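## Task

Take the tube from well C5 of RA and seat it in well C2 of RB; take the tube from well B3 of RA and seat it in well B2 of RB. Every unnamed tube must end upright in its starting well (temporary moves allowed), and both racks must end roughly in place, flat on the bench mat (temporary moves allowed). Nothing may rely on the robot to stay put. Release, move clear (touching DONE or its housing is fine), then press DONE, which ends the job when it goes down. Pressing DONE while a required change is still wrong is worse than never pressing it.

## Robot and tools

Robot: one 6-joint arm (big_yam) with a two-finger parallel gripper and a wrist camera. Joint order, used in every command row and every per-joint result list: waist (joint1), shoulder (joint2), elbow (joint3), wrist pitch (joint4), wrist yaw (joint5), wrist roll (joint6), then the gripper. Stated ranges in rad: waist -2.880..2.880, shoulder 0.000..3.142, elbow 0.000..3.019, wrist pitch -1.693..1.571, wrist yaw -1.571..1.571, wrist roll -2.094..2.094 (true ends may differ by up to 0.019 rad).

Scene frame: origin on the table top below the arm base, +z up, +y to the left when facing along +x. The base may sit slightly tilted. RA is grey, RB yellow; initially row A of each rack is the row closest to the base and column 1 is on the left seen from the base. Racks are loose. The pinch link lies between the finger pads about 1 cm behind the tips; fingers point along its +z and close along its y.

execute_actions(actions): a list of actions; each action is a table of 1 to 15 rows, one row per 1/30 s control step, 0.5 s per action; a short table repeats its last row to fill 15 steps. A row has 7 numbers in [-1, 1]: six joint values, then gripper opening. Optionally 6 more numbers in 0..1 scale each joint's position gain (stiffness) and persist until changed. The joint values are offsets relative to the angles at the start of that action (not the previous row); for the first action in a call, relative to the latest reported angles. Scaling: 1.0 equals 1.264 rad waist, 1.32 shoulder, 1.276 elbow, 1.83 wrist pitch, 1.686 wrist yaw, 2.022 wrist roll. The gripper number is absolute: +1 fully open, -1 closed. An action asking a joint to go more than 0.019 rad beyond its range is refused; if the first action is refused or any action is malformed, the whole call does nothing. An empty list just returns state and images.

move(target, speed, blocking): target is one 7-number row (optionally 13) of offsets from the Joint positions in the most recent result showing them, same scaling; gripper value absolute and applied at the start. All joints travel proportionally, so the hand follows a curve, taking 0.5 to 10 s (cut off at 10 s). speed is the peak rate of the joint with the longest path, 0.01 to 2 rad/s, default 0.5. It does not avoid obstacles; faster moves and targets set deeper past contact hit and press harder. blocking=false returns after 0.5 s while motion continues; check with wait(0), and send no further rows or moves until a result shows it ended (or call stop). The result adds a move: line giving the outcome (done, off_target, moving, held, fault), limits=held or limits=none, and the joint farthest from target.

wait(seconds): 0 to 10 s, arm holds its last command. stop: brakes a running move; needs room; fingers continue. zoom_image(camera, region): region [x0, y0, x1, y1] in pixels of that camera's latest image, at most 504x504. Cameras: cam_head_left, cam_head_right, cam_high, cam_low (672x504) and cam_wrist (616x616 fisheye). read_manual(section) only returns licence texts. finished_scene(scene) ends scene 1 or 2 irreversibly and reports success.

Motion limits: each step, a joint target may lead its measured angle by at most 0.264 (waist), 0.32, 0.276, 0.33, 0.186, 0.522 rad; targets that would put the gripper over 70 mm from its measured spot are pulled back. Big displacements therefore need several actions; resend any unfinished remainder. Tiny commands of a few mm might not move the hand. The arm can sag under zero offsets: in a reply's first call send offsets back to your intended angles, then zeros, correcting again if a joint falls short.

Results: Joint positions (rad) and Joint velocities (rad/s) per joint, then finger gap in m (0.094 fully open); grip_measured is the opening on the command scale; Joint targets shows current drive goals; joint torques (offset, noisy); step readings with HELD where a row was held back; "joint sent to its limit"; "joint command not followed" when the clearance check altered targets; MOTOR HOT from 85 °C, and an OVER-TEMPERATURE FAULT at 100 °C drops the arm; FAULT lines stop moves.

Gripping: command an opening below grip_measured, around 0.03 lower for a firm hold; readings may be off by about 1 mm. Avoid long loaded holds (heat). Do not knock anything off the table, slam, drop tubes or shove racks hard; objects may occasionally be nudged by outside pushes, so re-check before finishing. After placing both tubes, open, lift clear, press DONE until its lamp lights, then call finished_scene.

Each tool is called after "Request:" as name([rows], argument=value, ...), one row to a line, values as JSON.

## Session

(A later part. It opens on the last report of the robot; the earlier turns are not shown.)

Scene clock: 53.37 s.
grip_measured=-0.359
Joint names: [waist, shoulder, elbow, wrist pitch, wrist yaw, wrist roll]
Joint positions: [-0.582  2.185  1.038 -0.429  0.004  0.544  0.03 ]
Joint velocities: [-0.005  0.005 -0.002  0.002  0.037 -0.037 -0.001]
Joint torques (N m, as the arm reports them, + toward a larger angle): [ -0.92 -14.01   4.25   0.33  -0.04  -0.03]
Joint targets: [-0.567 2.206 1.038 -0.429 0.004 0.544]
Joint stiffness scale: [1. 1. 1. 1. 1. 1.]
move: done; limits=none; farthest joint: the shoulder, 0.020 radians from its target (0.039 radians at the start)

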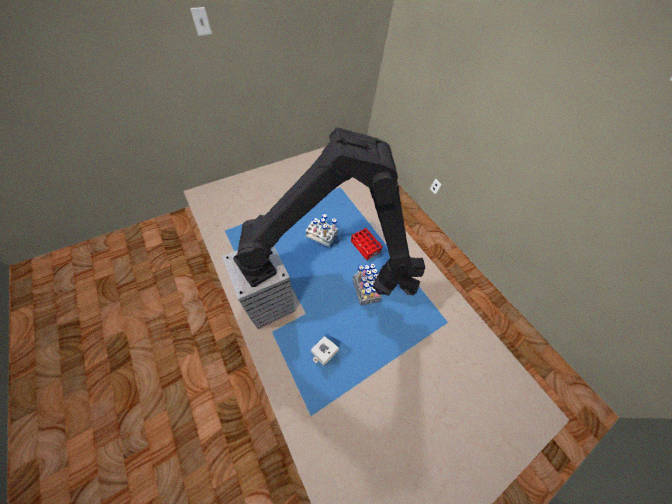

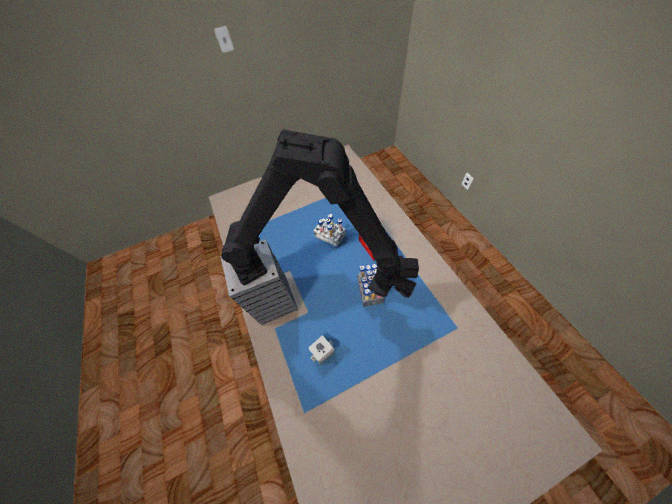

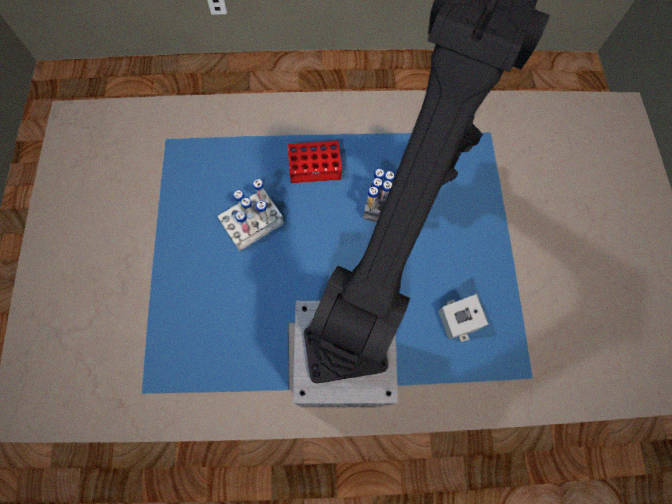

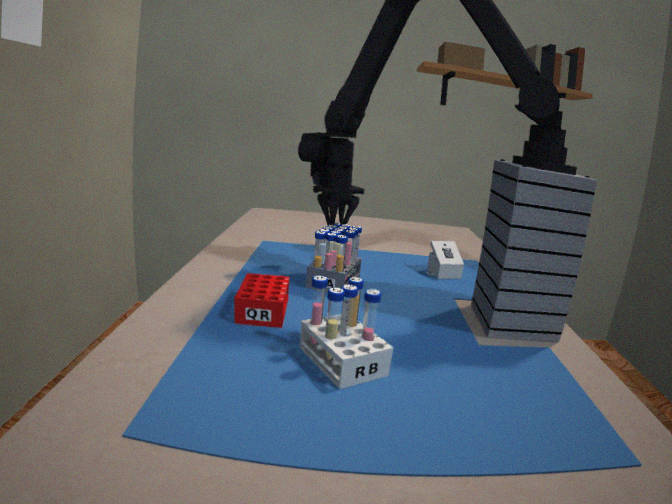

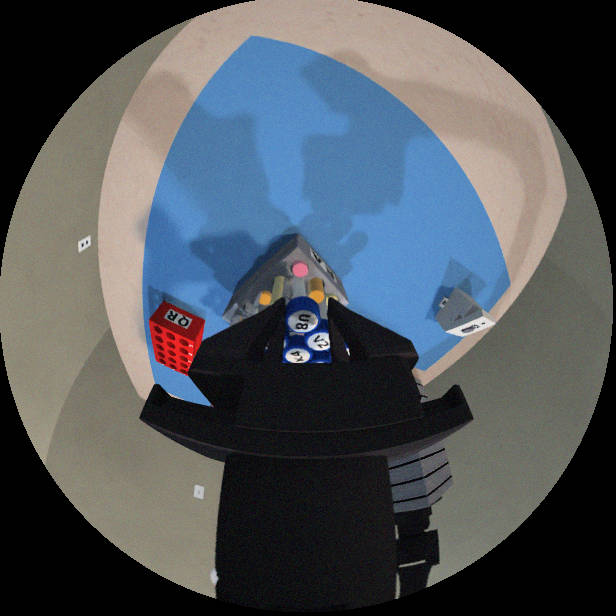

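Request:
move(target=[0.018,0.02,0,0.012,0,0,-0.36], speed=0.05)

Request:
move(target=[0,0,0,0,0,0,-0.6])

Request:
move(target=[0,-0.25,0,-0.17,0,0,-0.6], speed=0.15)

Scene clock: 60.40 s.
grip_measured=-0.359
Joint names: [waist, shoulder, elbow, wrist pitch, wrist yaw, wrist roll]
Joint positions: [-0.578  2.186  1.038 -0.42   0.005  0.544  0.03 ]
Joint velocities: [-0.005  0.005 -0.007 -0.017  0.007 -0.007 -0.001]
Joint torques (N m, as the arm reports them, + toward a larger angle): [ -0.23 -13.23   4.3    0.77  -0.15   0.  ]
Joint targets: [-0.559 2.212 1.038 -0.407 0.004 0.544]
Joint stiffness scale: [1. 1. 1. 1. 1. 1.]
move: off_target; limits=none; farthest joint: the shoulder, 0.026 radians from its target (0.026 radians at the start)

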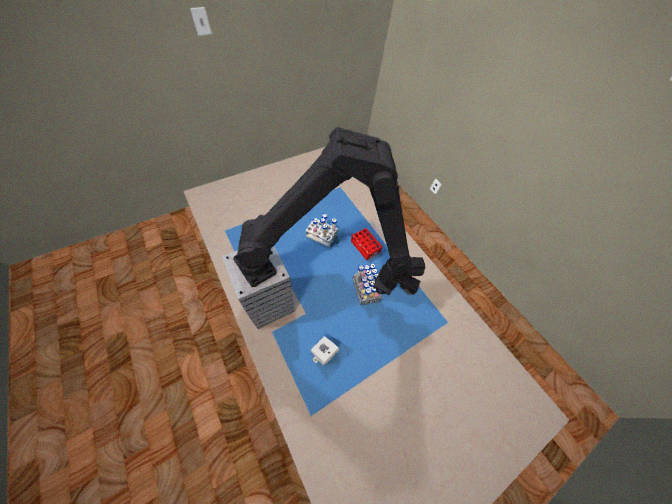

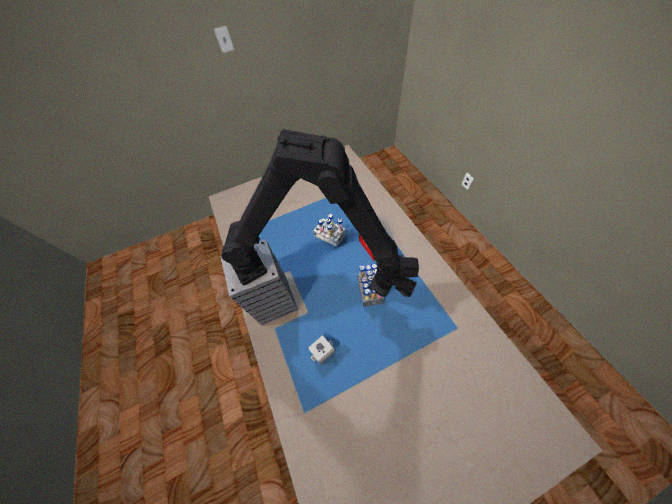

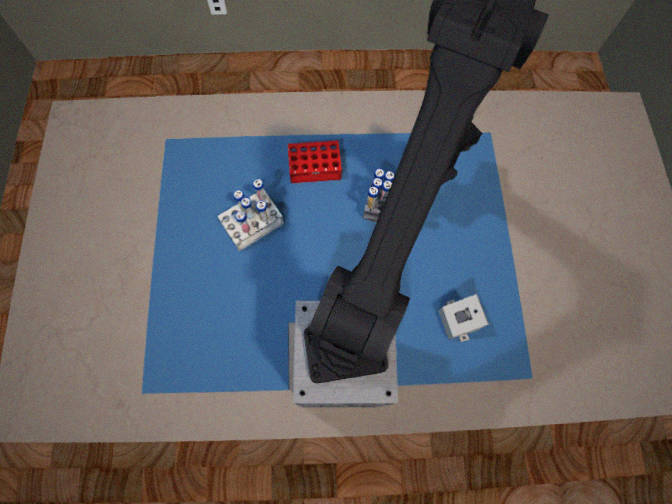

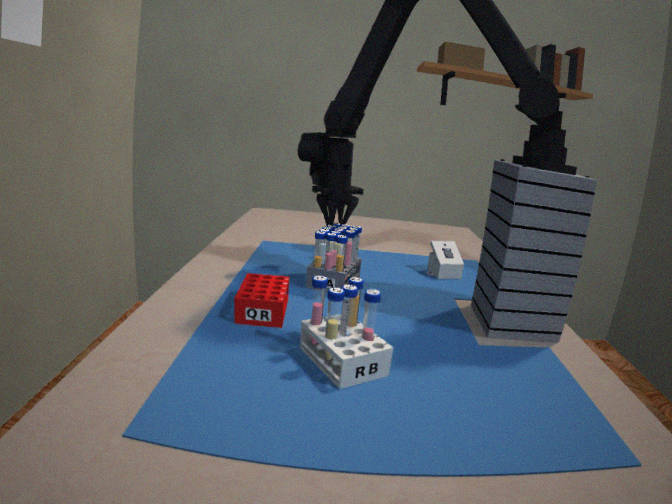

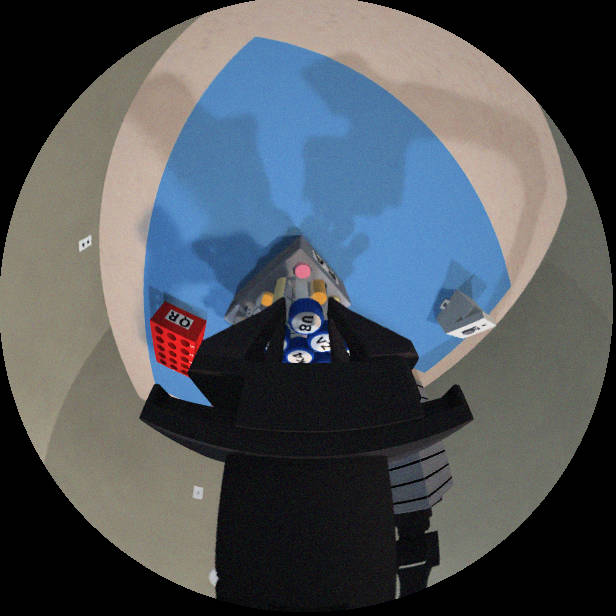

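Scene clock: 60.90 s.
grip_measured=-0.545
Joint names: [waist, shoulder, elbow, wrist pitch, wrist yaw, wrist roll]
Joint positions: [-0.578  2.186  1.038 -0.42   0.005  0.544  0.021]
Joint velocities: [-0.005  0.015 -0.007 -0.007  0.051  0.066  0.001]
Joint torques (N m, as the arm reports them, + toward a larger angle): [ -2.53 -15.65   4.46   0.55  -0.08   0.  ]
Joint targets: [-0.578 2.186 1.038 -0.420 0.005 0.544]
Joint stiffness scale: [1. 1. 1. 1. 1. 1.]
move: done; limits=none; farthest joint: the waist, 0.000 radians from its target (0.000 radians at the start)

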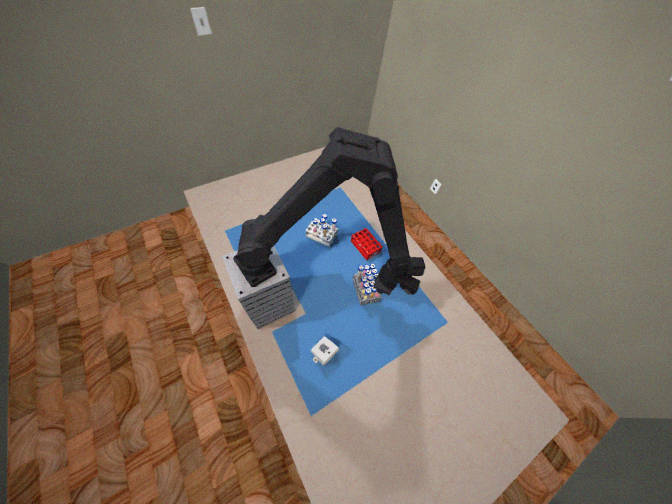

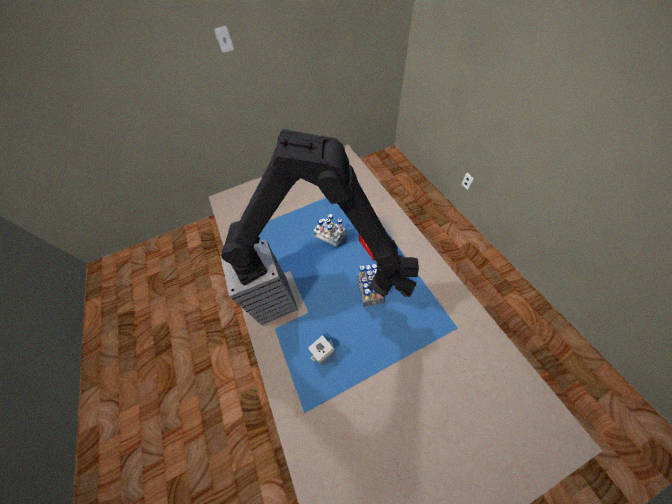

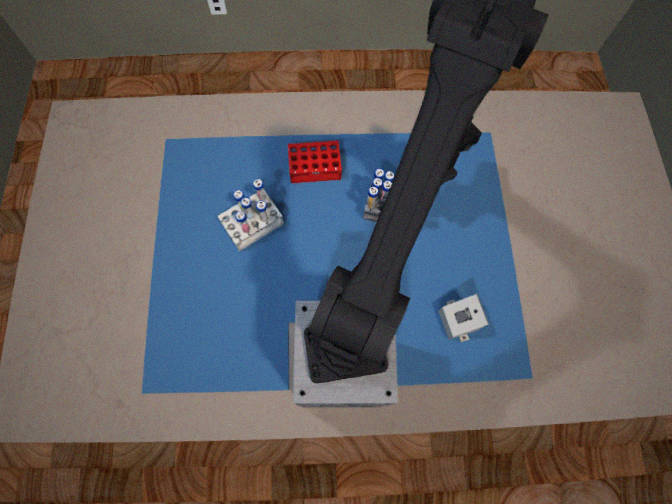

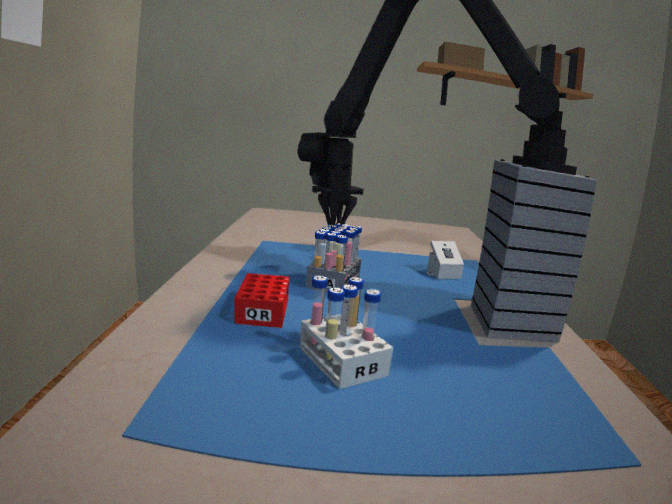

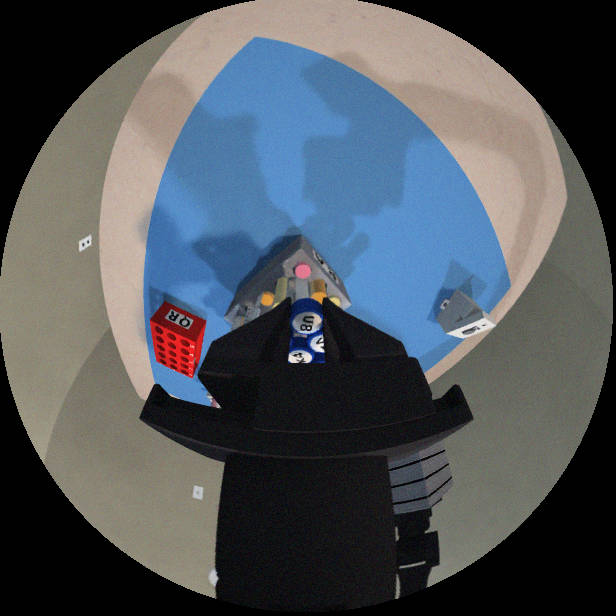

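Scene clock: 63.47 s.
grip_measured=-0.545
Joint names: [waist, shoulder, elbow, wrist pitch, wrist yaw, wrist roll]
Joint positions: [-0.578  1.867  1.038 -0.716  0.005  0.544  0.021]
Joint velocities: [-0.005  0.005  0.012 -0.007  0.037  0.037 -0.001]
Joint torques (N m, as the arm reports them, + toward a larger angle): [ -2.74 -15.15   6.83  -0.13  -0.07  -0.05]
Joint targets: [-0.578 1.855 1.038 -0.731 0.005 0.544]
Joint stiffness scale: [1. 1. 1. 1. 1. 1.]
move: done; limits=none; farthest joint: the wrist pitch, 0.015 radians from its target (0.311 radians at the start)

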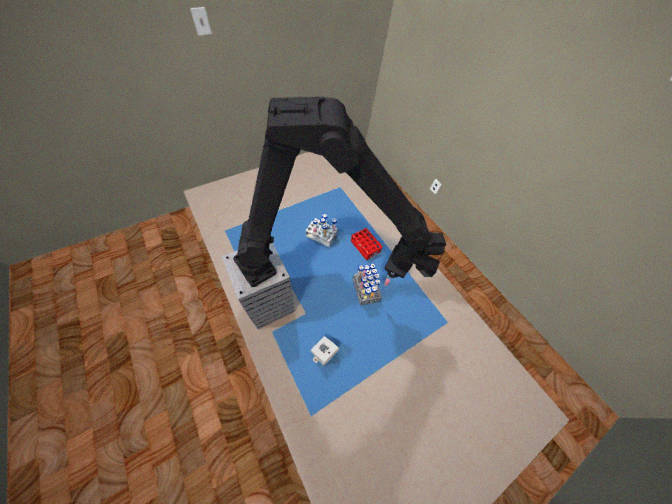

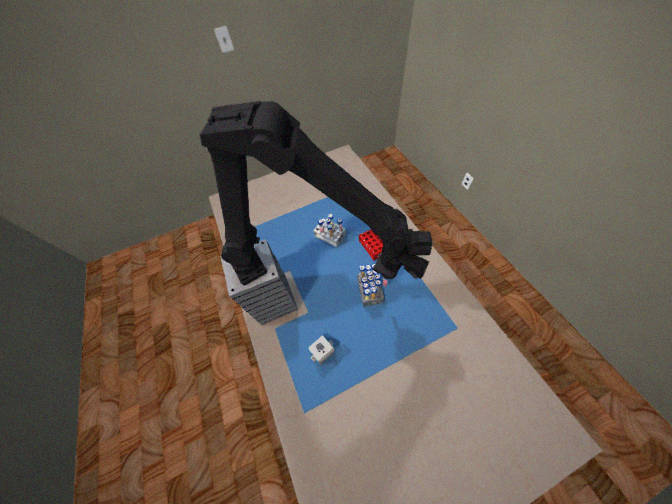

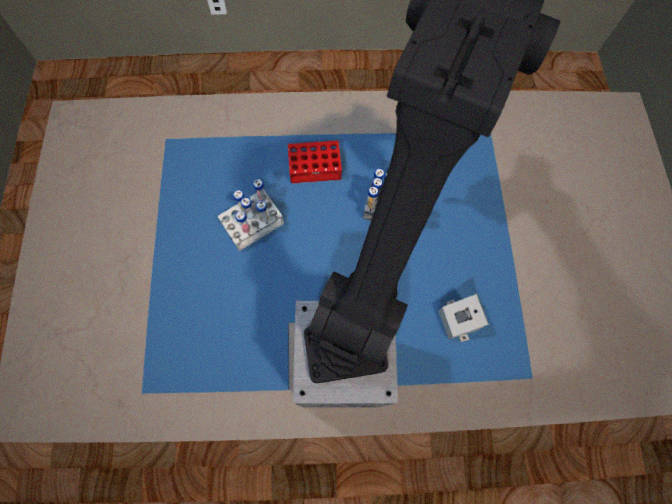

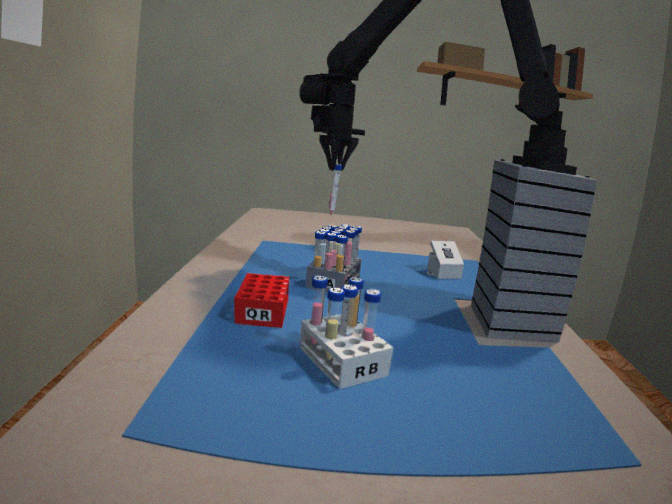

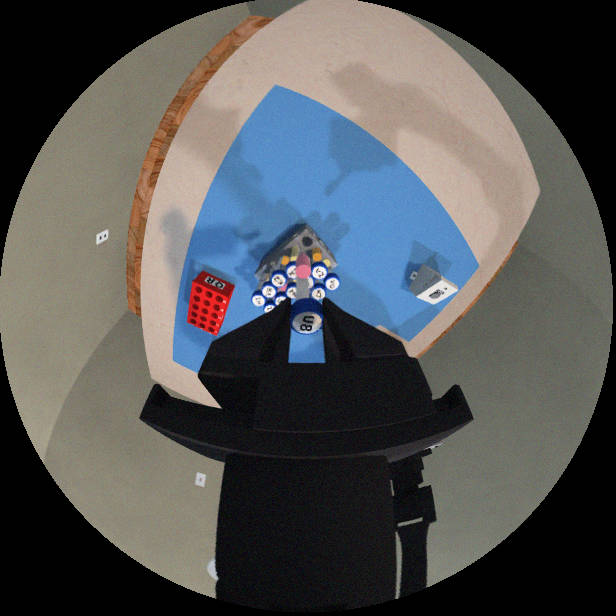

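Request:
move(target=[0.84,-0.045,-0.058,0,0,-0.6,-0.6], speed=0.5)

Request:
zoom_image(camera="cam_wrist", region=[216,180,396,350])

Scene clock: 79.43 s.
grip_measured=-0.545
Joint names: [waist, shoulder, elbow, wrist pitch, wrist yaw, wrist roll]
Joint positions: [ 0.486  1.825  0.968 -0.716  0.005 -0.657  0.021]
Joint velocities: [-0.024  0.015 -0.002 -0.002  0.007  0.022 -0.001]
Joint torques (N m, as the arm reports them, + toward a larger angle): [ -2.91 -14.58   6.37   0.47  -0.19  -0.09]
Joint targets: [0.483 1.807 0.964 -0.716 0.005 -0.669]
Joint stiffness scale: [1. 1. 1. 1. 1. 1.]
move: done; limits=none; farthest joint: the shoulder, 0.017 radians from its target (0.059 radians at the start)

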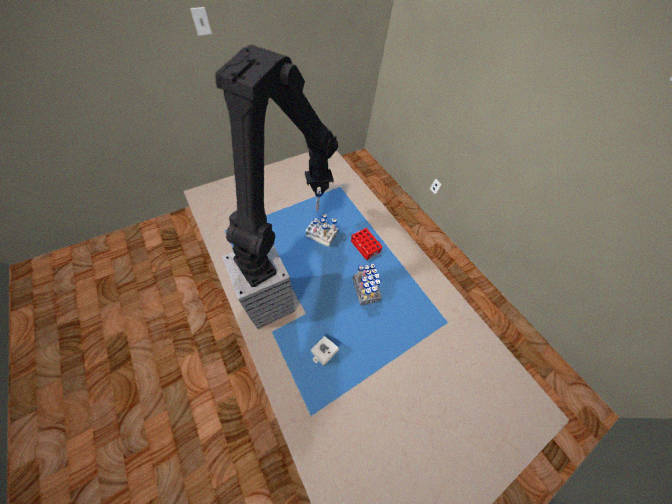

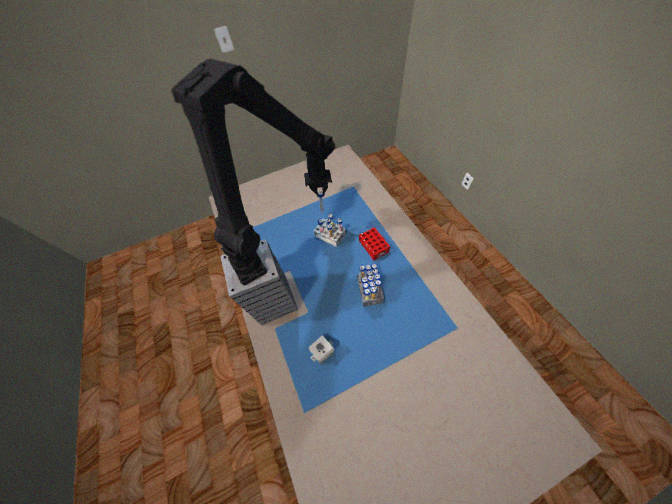

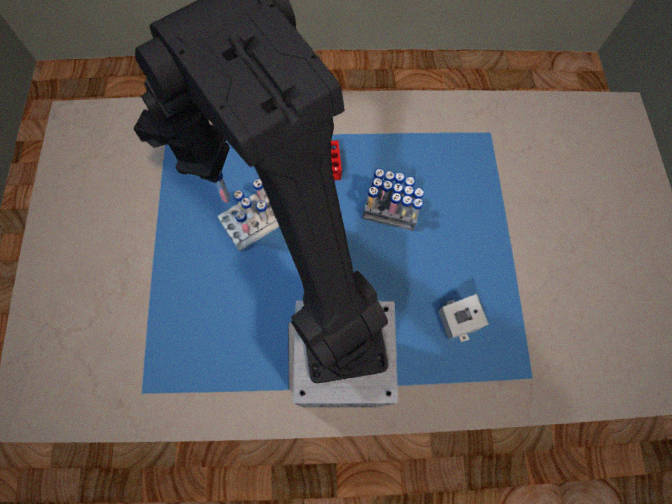

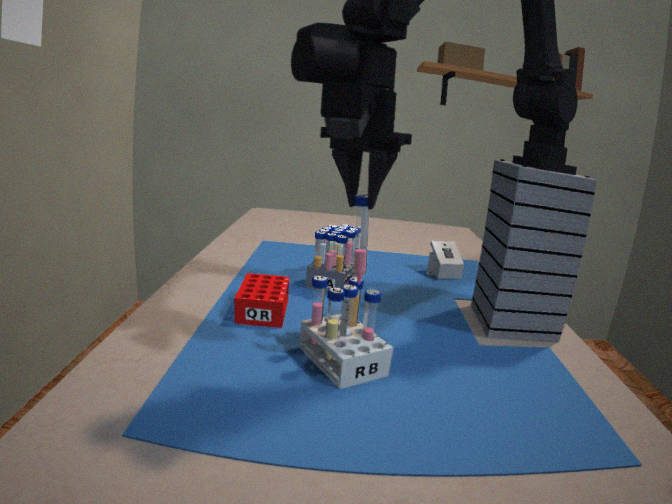

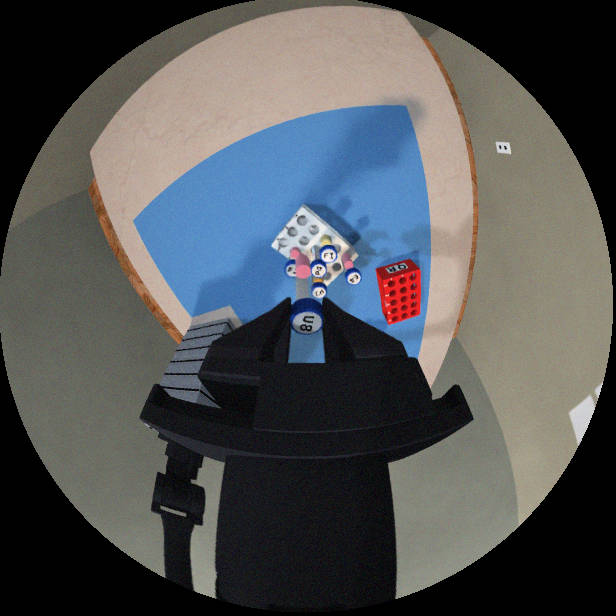

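Region (216, 180, 396, 350) of cam_wrist's 616x616 image, scaled by 2.800, with more detail than that image has.

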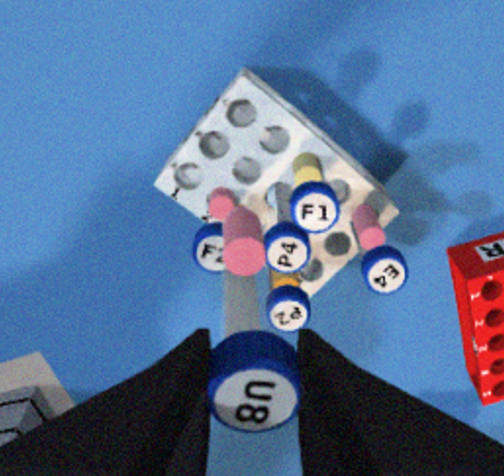

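Request:
move(target=[-0.022,0.154,0.036,0.1,0,0,-0.6], speed=0.12)

Request:
zoom_image(camera="cam_wrist", region=[236,200,376,340])

Request:
zoom_image(camera="cam_low", region=[280,230,420,390])

Scene clock: 89.97 s.
grip_measured=-0.545
Joint names: [waist, shoulder, elbow, wrist pitch, wrist yaw, wrist roll]
Joint positions: [ 0.472  2.012  0.983 -0.55   0.005 -0.657  0.021]
Joint velocities: [-0.005 -0.005  0.002 -0.002 -0.007  0.125  0.001]
Joint torques (N m, as the arm reports them, + toward a larger angle): [ -3.75 -13.64   8.07   0.93  -0.19   0.04]
Joint targets: [0.458 2.028 1.014 -0.533 0.005 -0.657]
Joint stiffness scale: [1. 1. 1. 1. 1. 1.]
move: off_target; limits=none; farthest joint: the elbow, 0.031 radians from its target (0.046 radians at the start)

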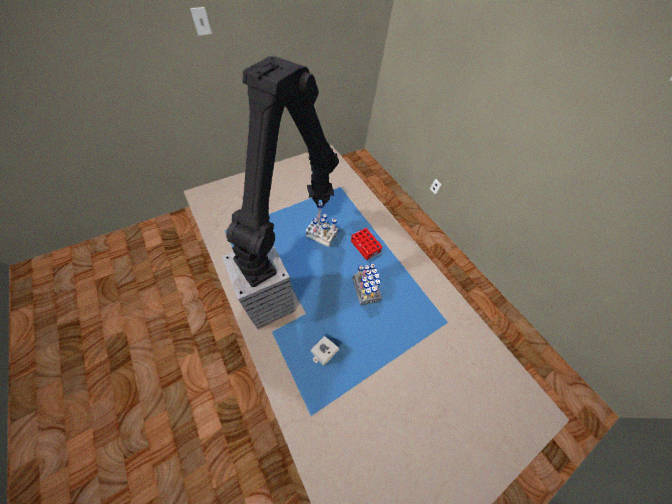

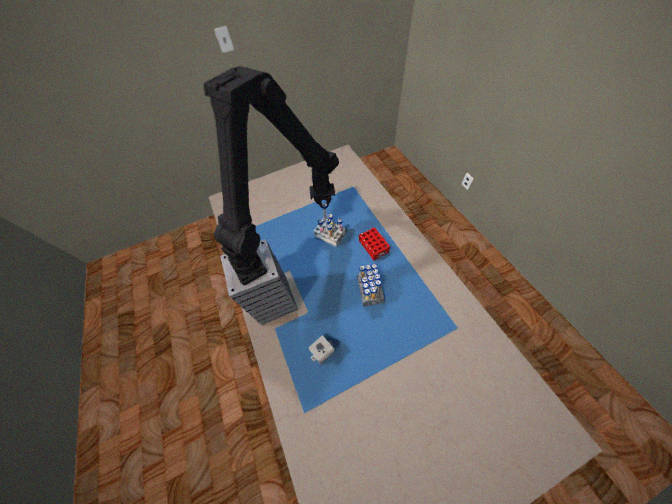

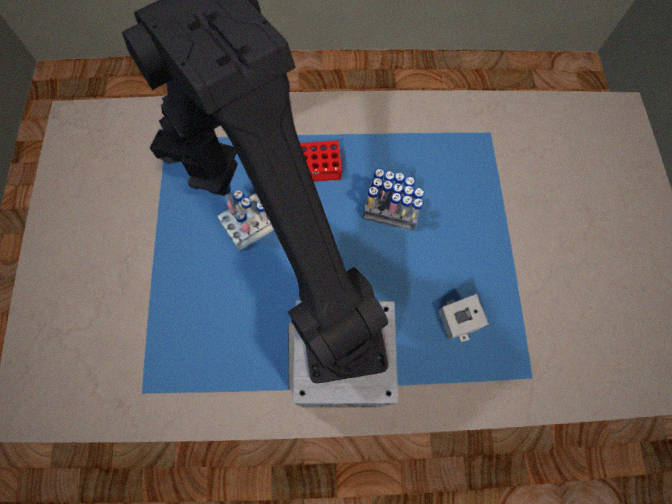

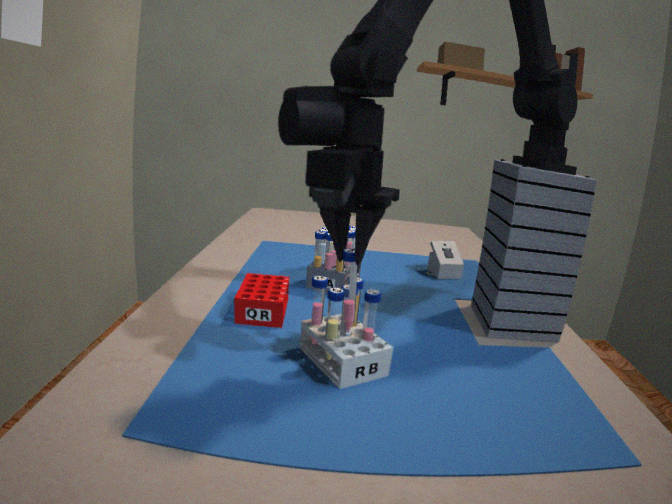

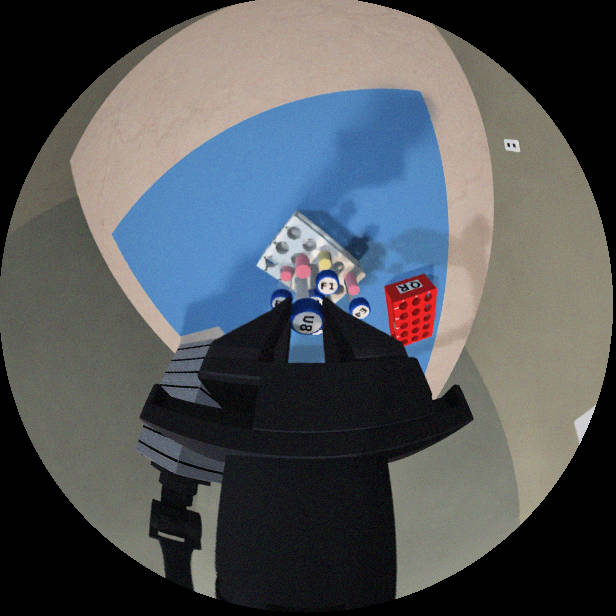

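Region (236, 200, 376, 340) of cam_wrist's 616x616 image, scaled by 3.600, with more detail than that image has.

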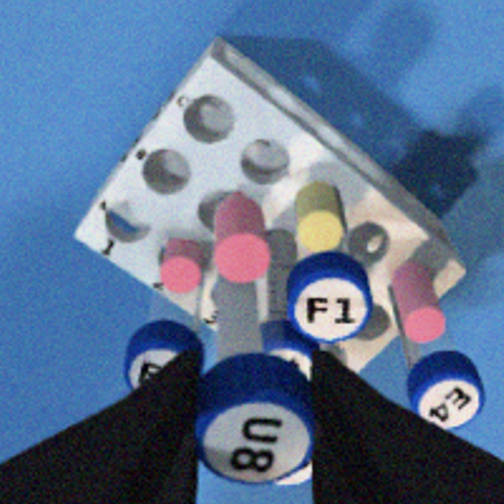

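Region (280, 230, 420, 390) of cam_low's 672x504 image, scaled by 3.150, with more detail than that image has; it fills the left 441 columns of this view, and the rest is white.

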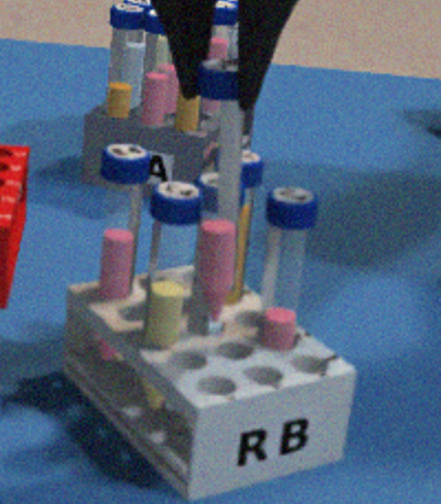

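Request:
move(target=[-0.013,0.036,0.055,0,0,0,-0.6], speed=0.06)

Request:
zoom_image(camera="cam_wrist", region=[236,200,376,340])

Request:
zoom_image(camera="cam_low", region=[280,230,420,390])

Scene clock: 99.43 s.
grip_measured=-0.545
Joint names: [waist, shoulder, elbow, wrist pitch, wrist yaw, wrist roll]
Joint positions: [ 0.471  2.039  1.023 -0.55   0.005 -0.657  0.021]
Joint velocities: [ 0.005 -0.005 -0.002 -0.002 -0.007 -0.081 -0.001]
Joint torques (N m, as the arm reports them, + toward a larger angle): [ -4.03 -13.7    8.22   0.44  -0.23  -0.02]
Joint targets: [0.456 2.059 1.053 -0.550 0.005 -0.657]
Joint stiffness scale: [1. 1. 1. 1. 1. 1.]
move: off_target; limits=none; farthest joint: the elbow, 0.031 radians from its target (0.070 radians at the start)

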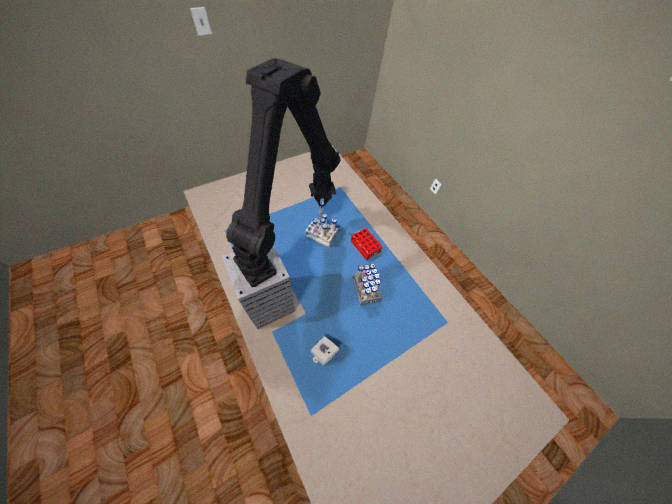

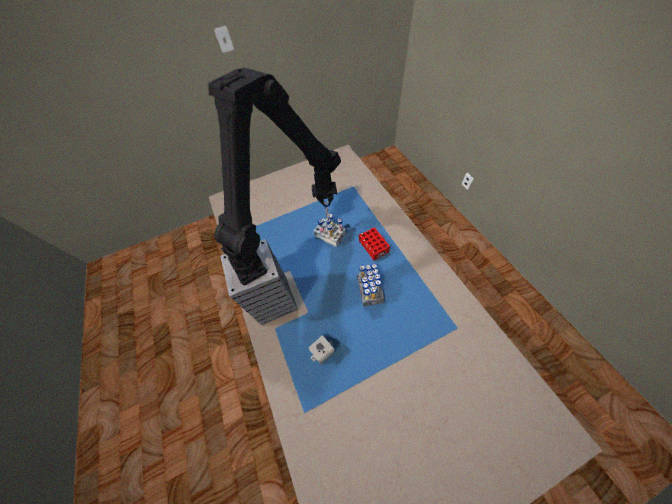

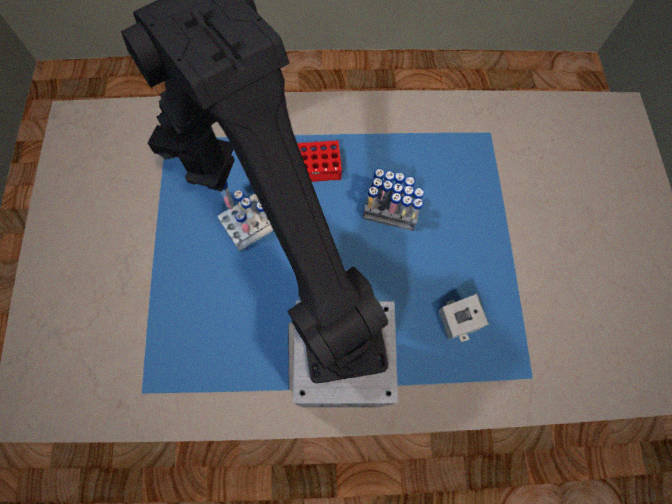

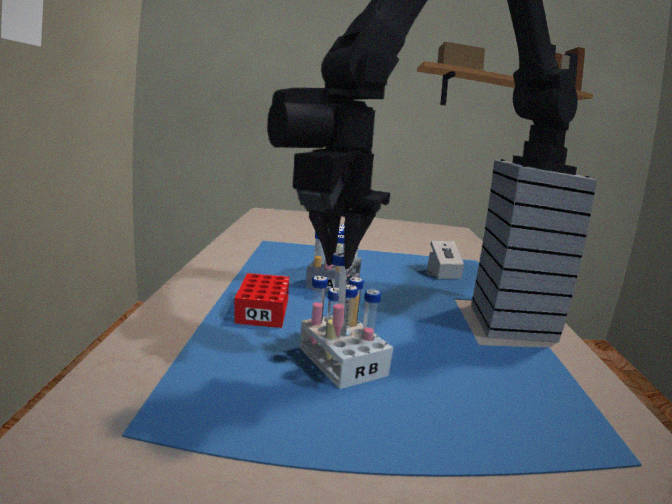

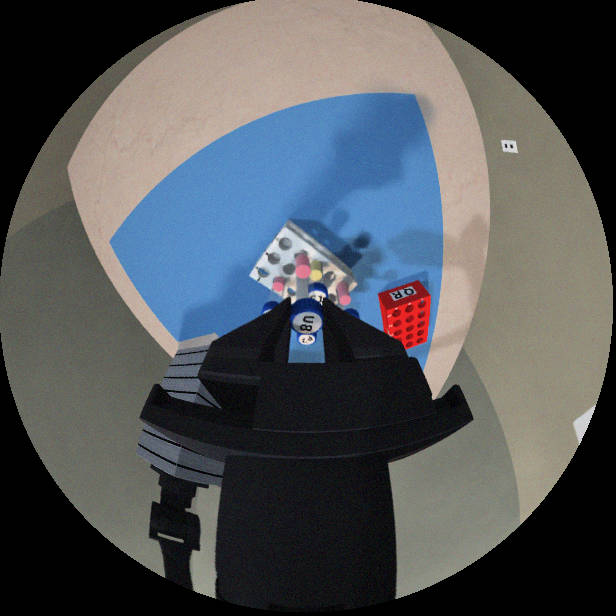

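Region (236, 200, 376, 340) of cam_wrist's 616x616 image, scaled by 3.600, with more detail than that image has.

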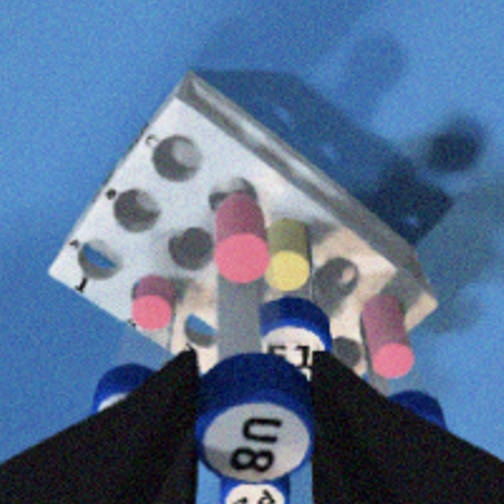

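Region (280, 230, 420, 390) of cam_low's 672x504 image, scaled by 3.150, with more detail than that image has; it fills the left 441 columns of this view, and the rest is white.

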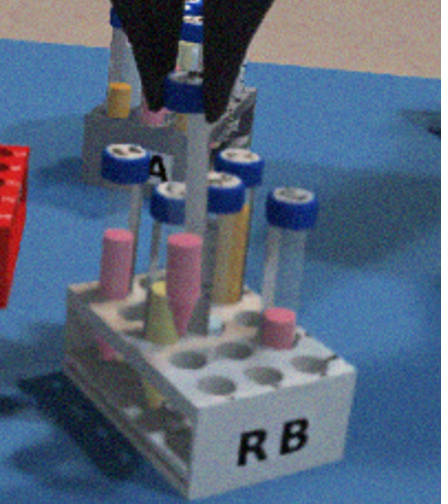

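Request:
move(target=[0,0.042,0.02,0.025,0,0,-0.6], speed=0.05)

Request:
zoom_image(camera="cam_wrist", region=[236,200,376,340])

Request:
zoom_image(camera="cam_low", region=[280,230,420,390])

Scene clock: 110.23 s.
grip_measured=-0.545
Joint names: [waist, shoulder, elbow, wrist pitch, wrist yaw, wrist roll]
Joint positions: [ 0.471  2.076  1.023 -0.52   0.005 -0.657  0.021]
Joint velocities: [-0.005  0.005 -0.007  0.002 -0.066 -0.007  0.001]
Joint torques (N m, as the arm reports them, + toward a larger angle): [ -2.4  -13.82   7.3    0.92  -0.18  -0.02]
Joint targets: [0.471 2.095 1.048 -0.504 0.005 -0.657]
Joint stiffness scale: [1. 1. 1. 1. 1. 1.]
move: off_target; limits=none; farthest joint: the elbow, 0.026 radians from its target (0.026 radians at the start)

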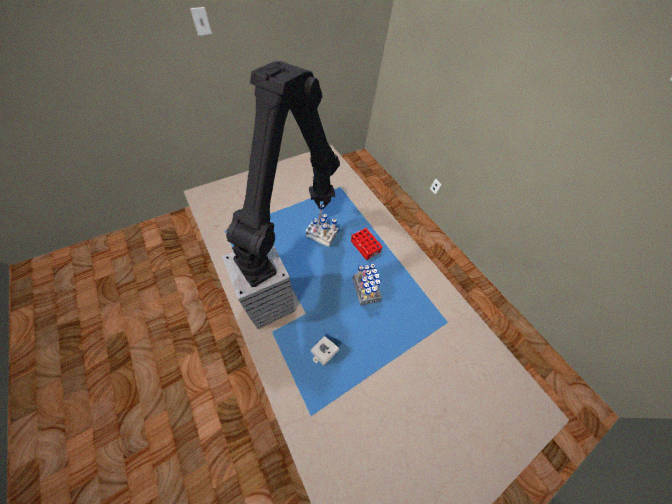

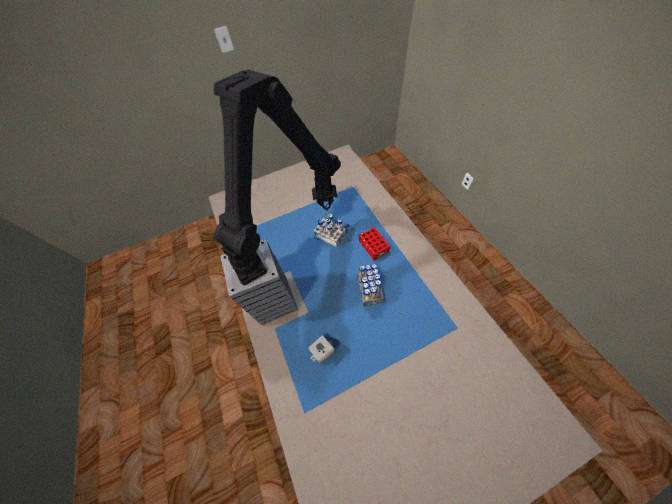

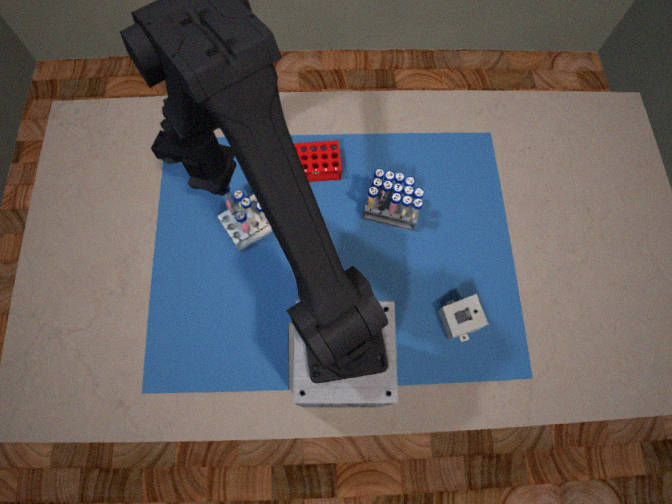

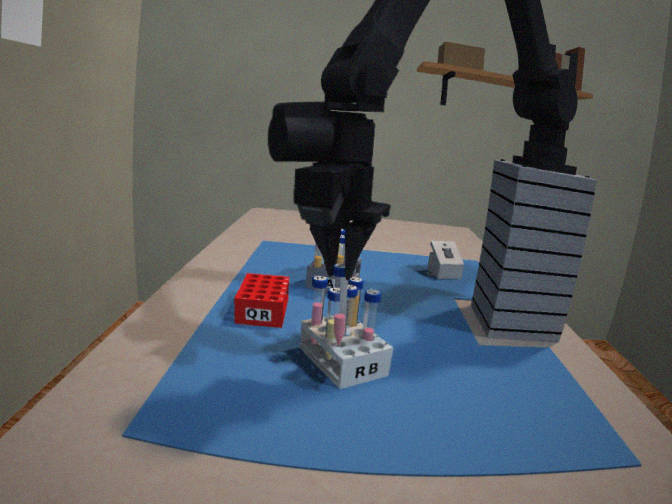

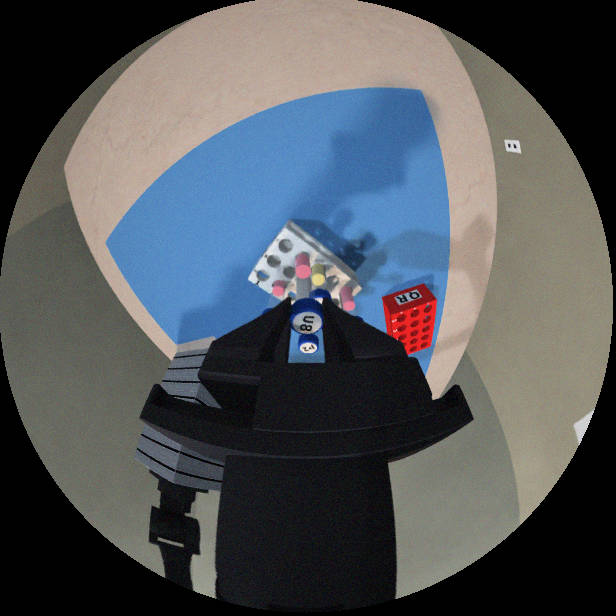

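Region (236, 200, 376, 340) of cam_wrist's 616x616 image, scaled by 3.600, with more detail than that image has.

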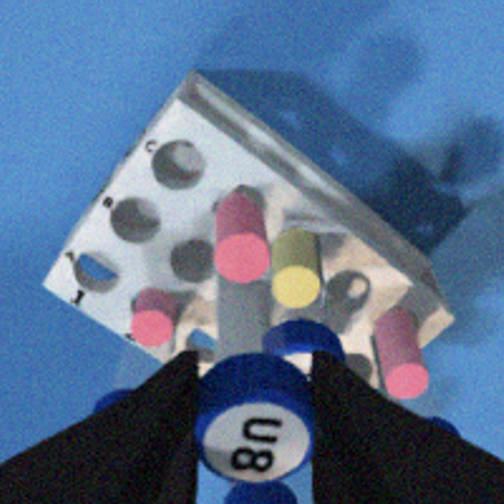

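Region (280, 230, 420, 390) of cam_low's 672x504 image, scaled by 3.150, with more detail than that image has; it fills the left 441 columns of this view, and the rest is white.

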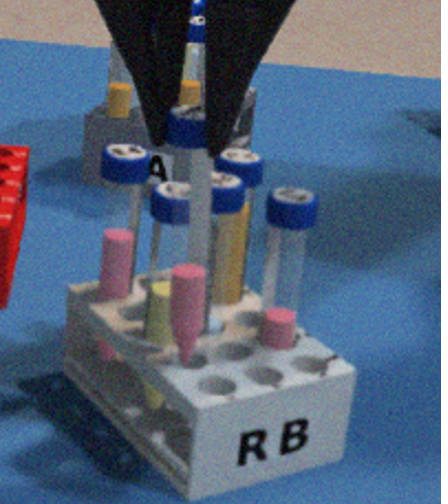

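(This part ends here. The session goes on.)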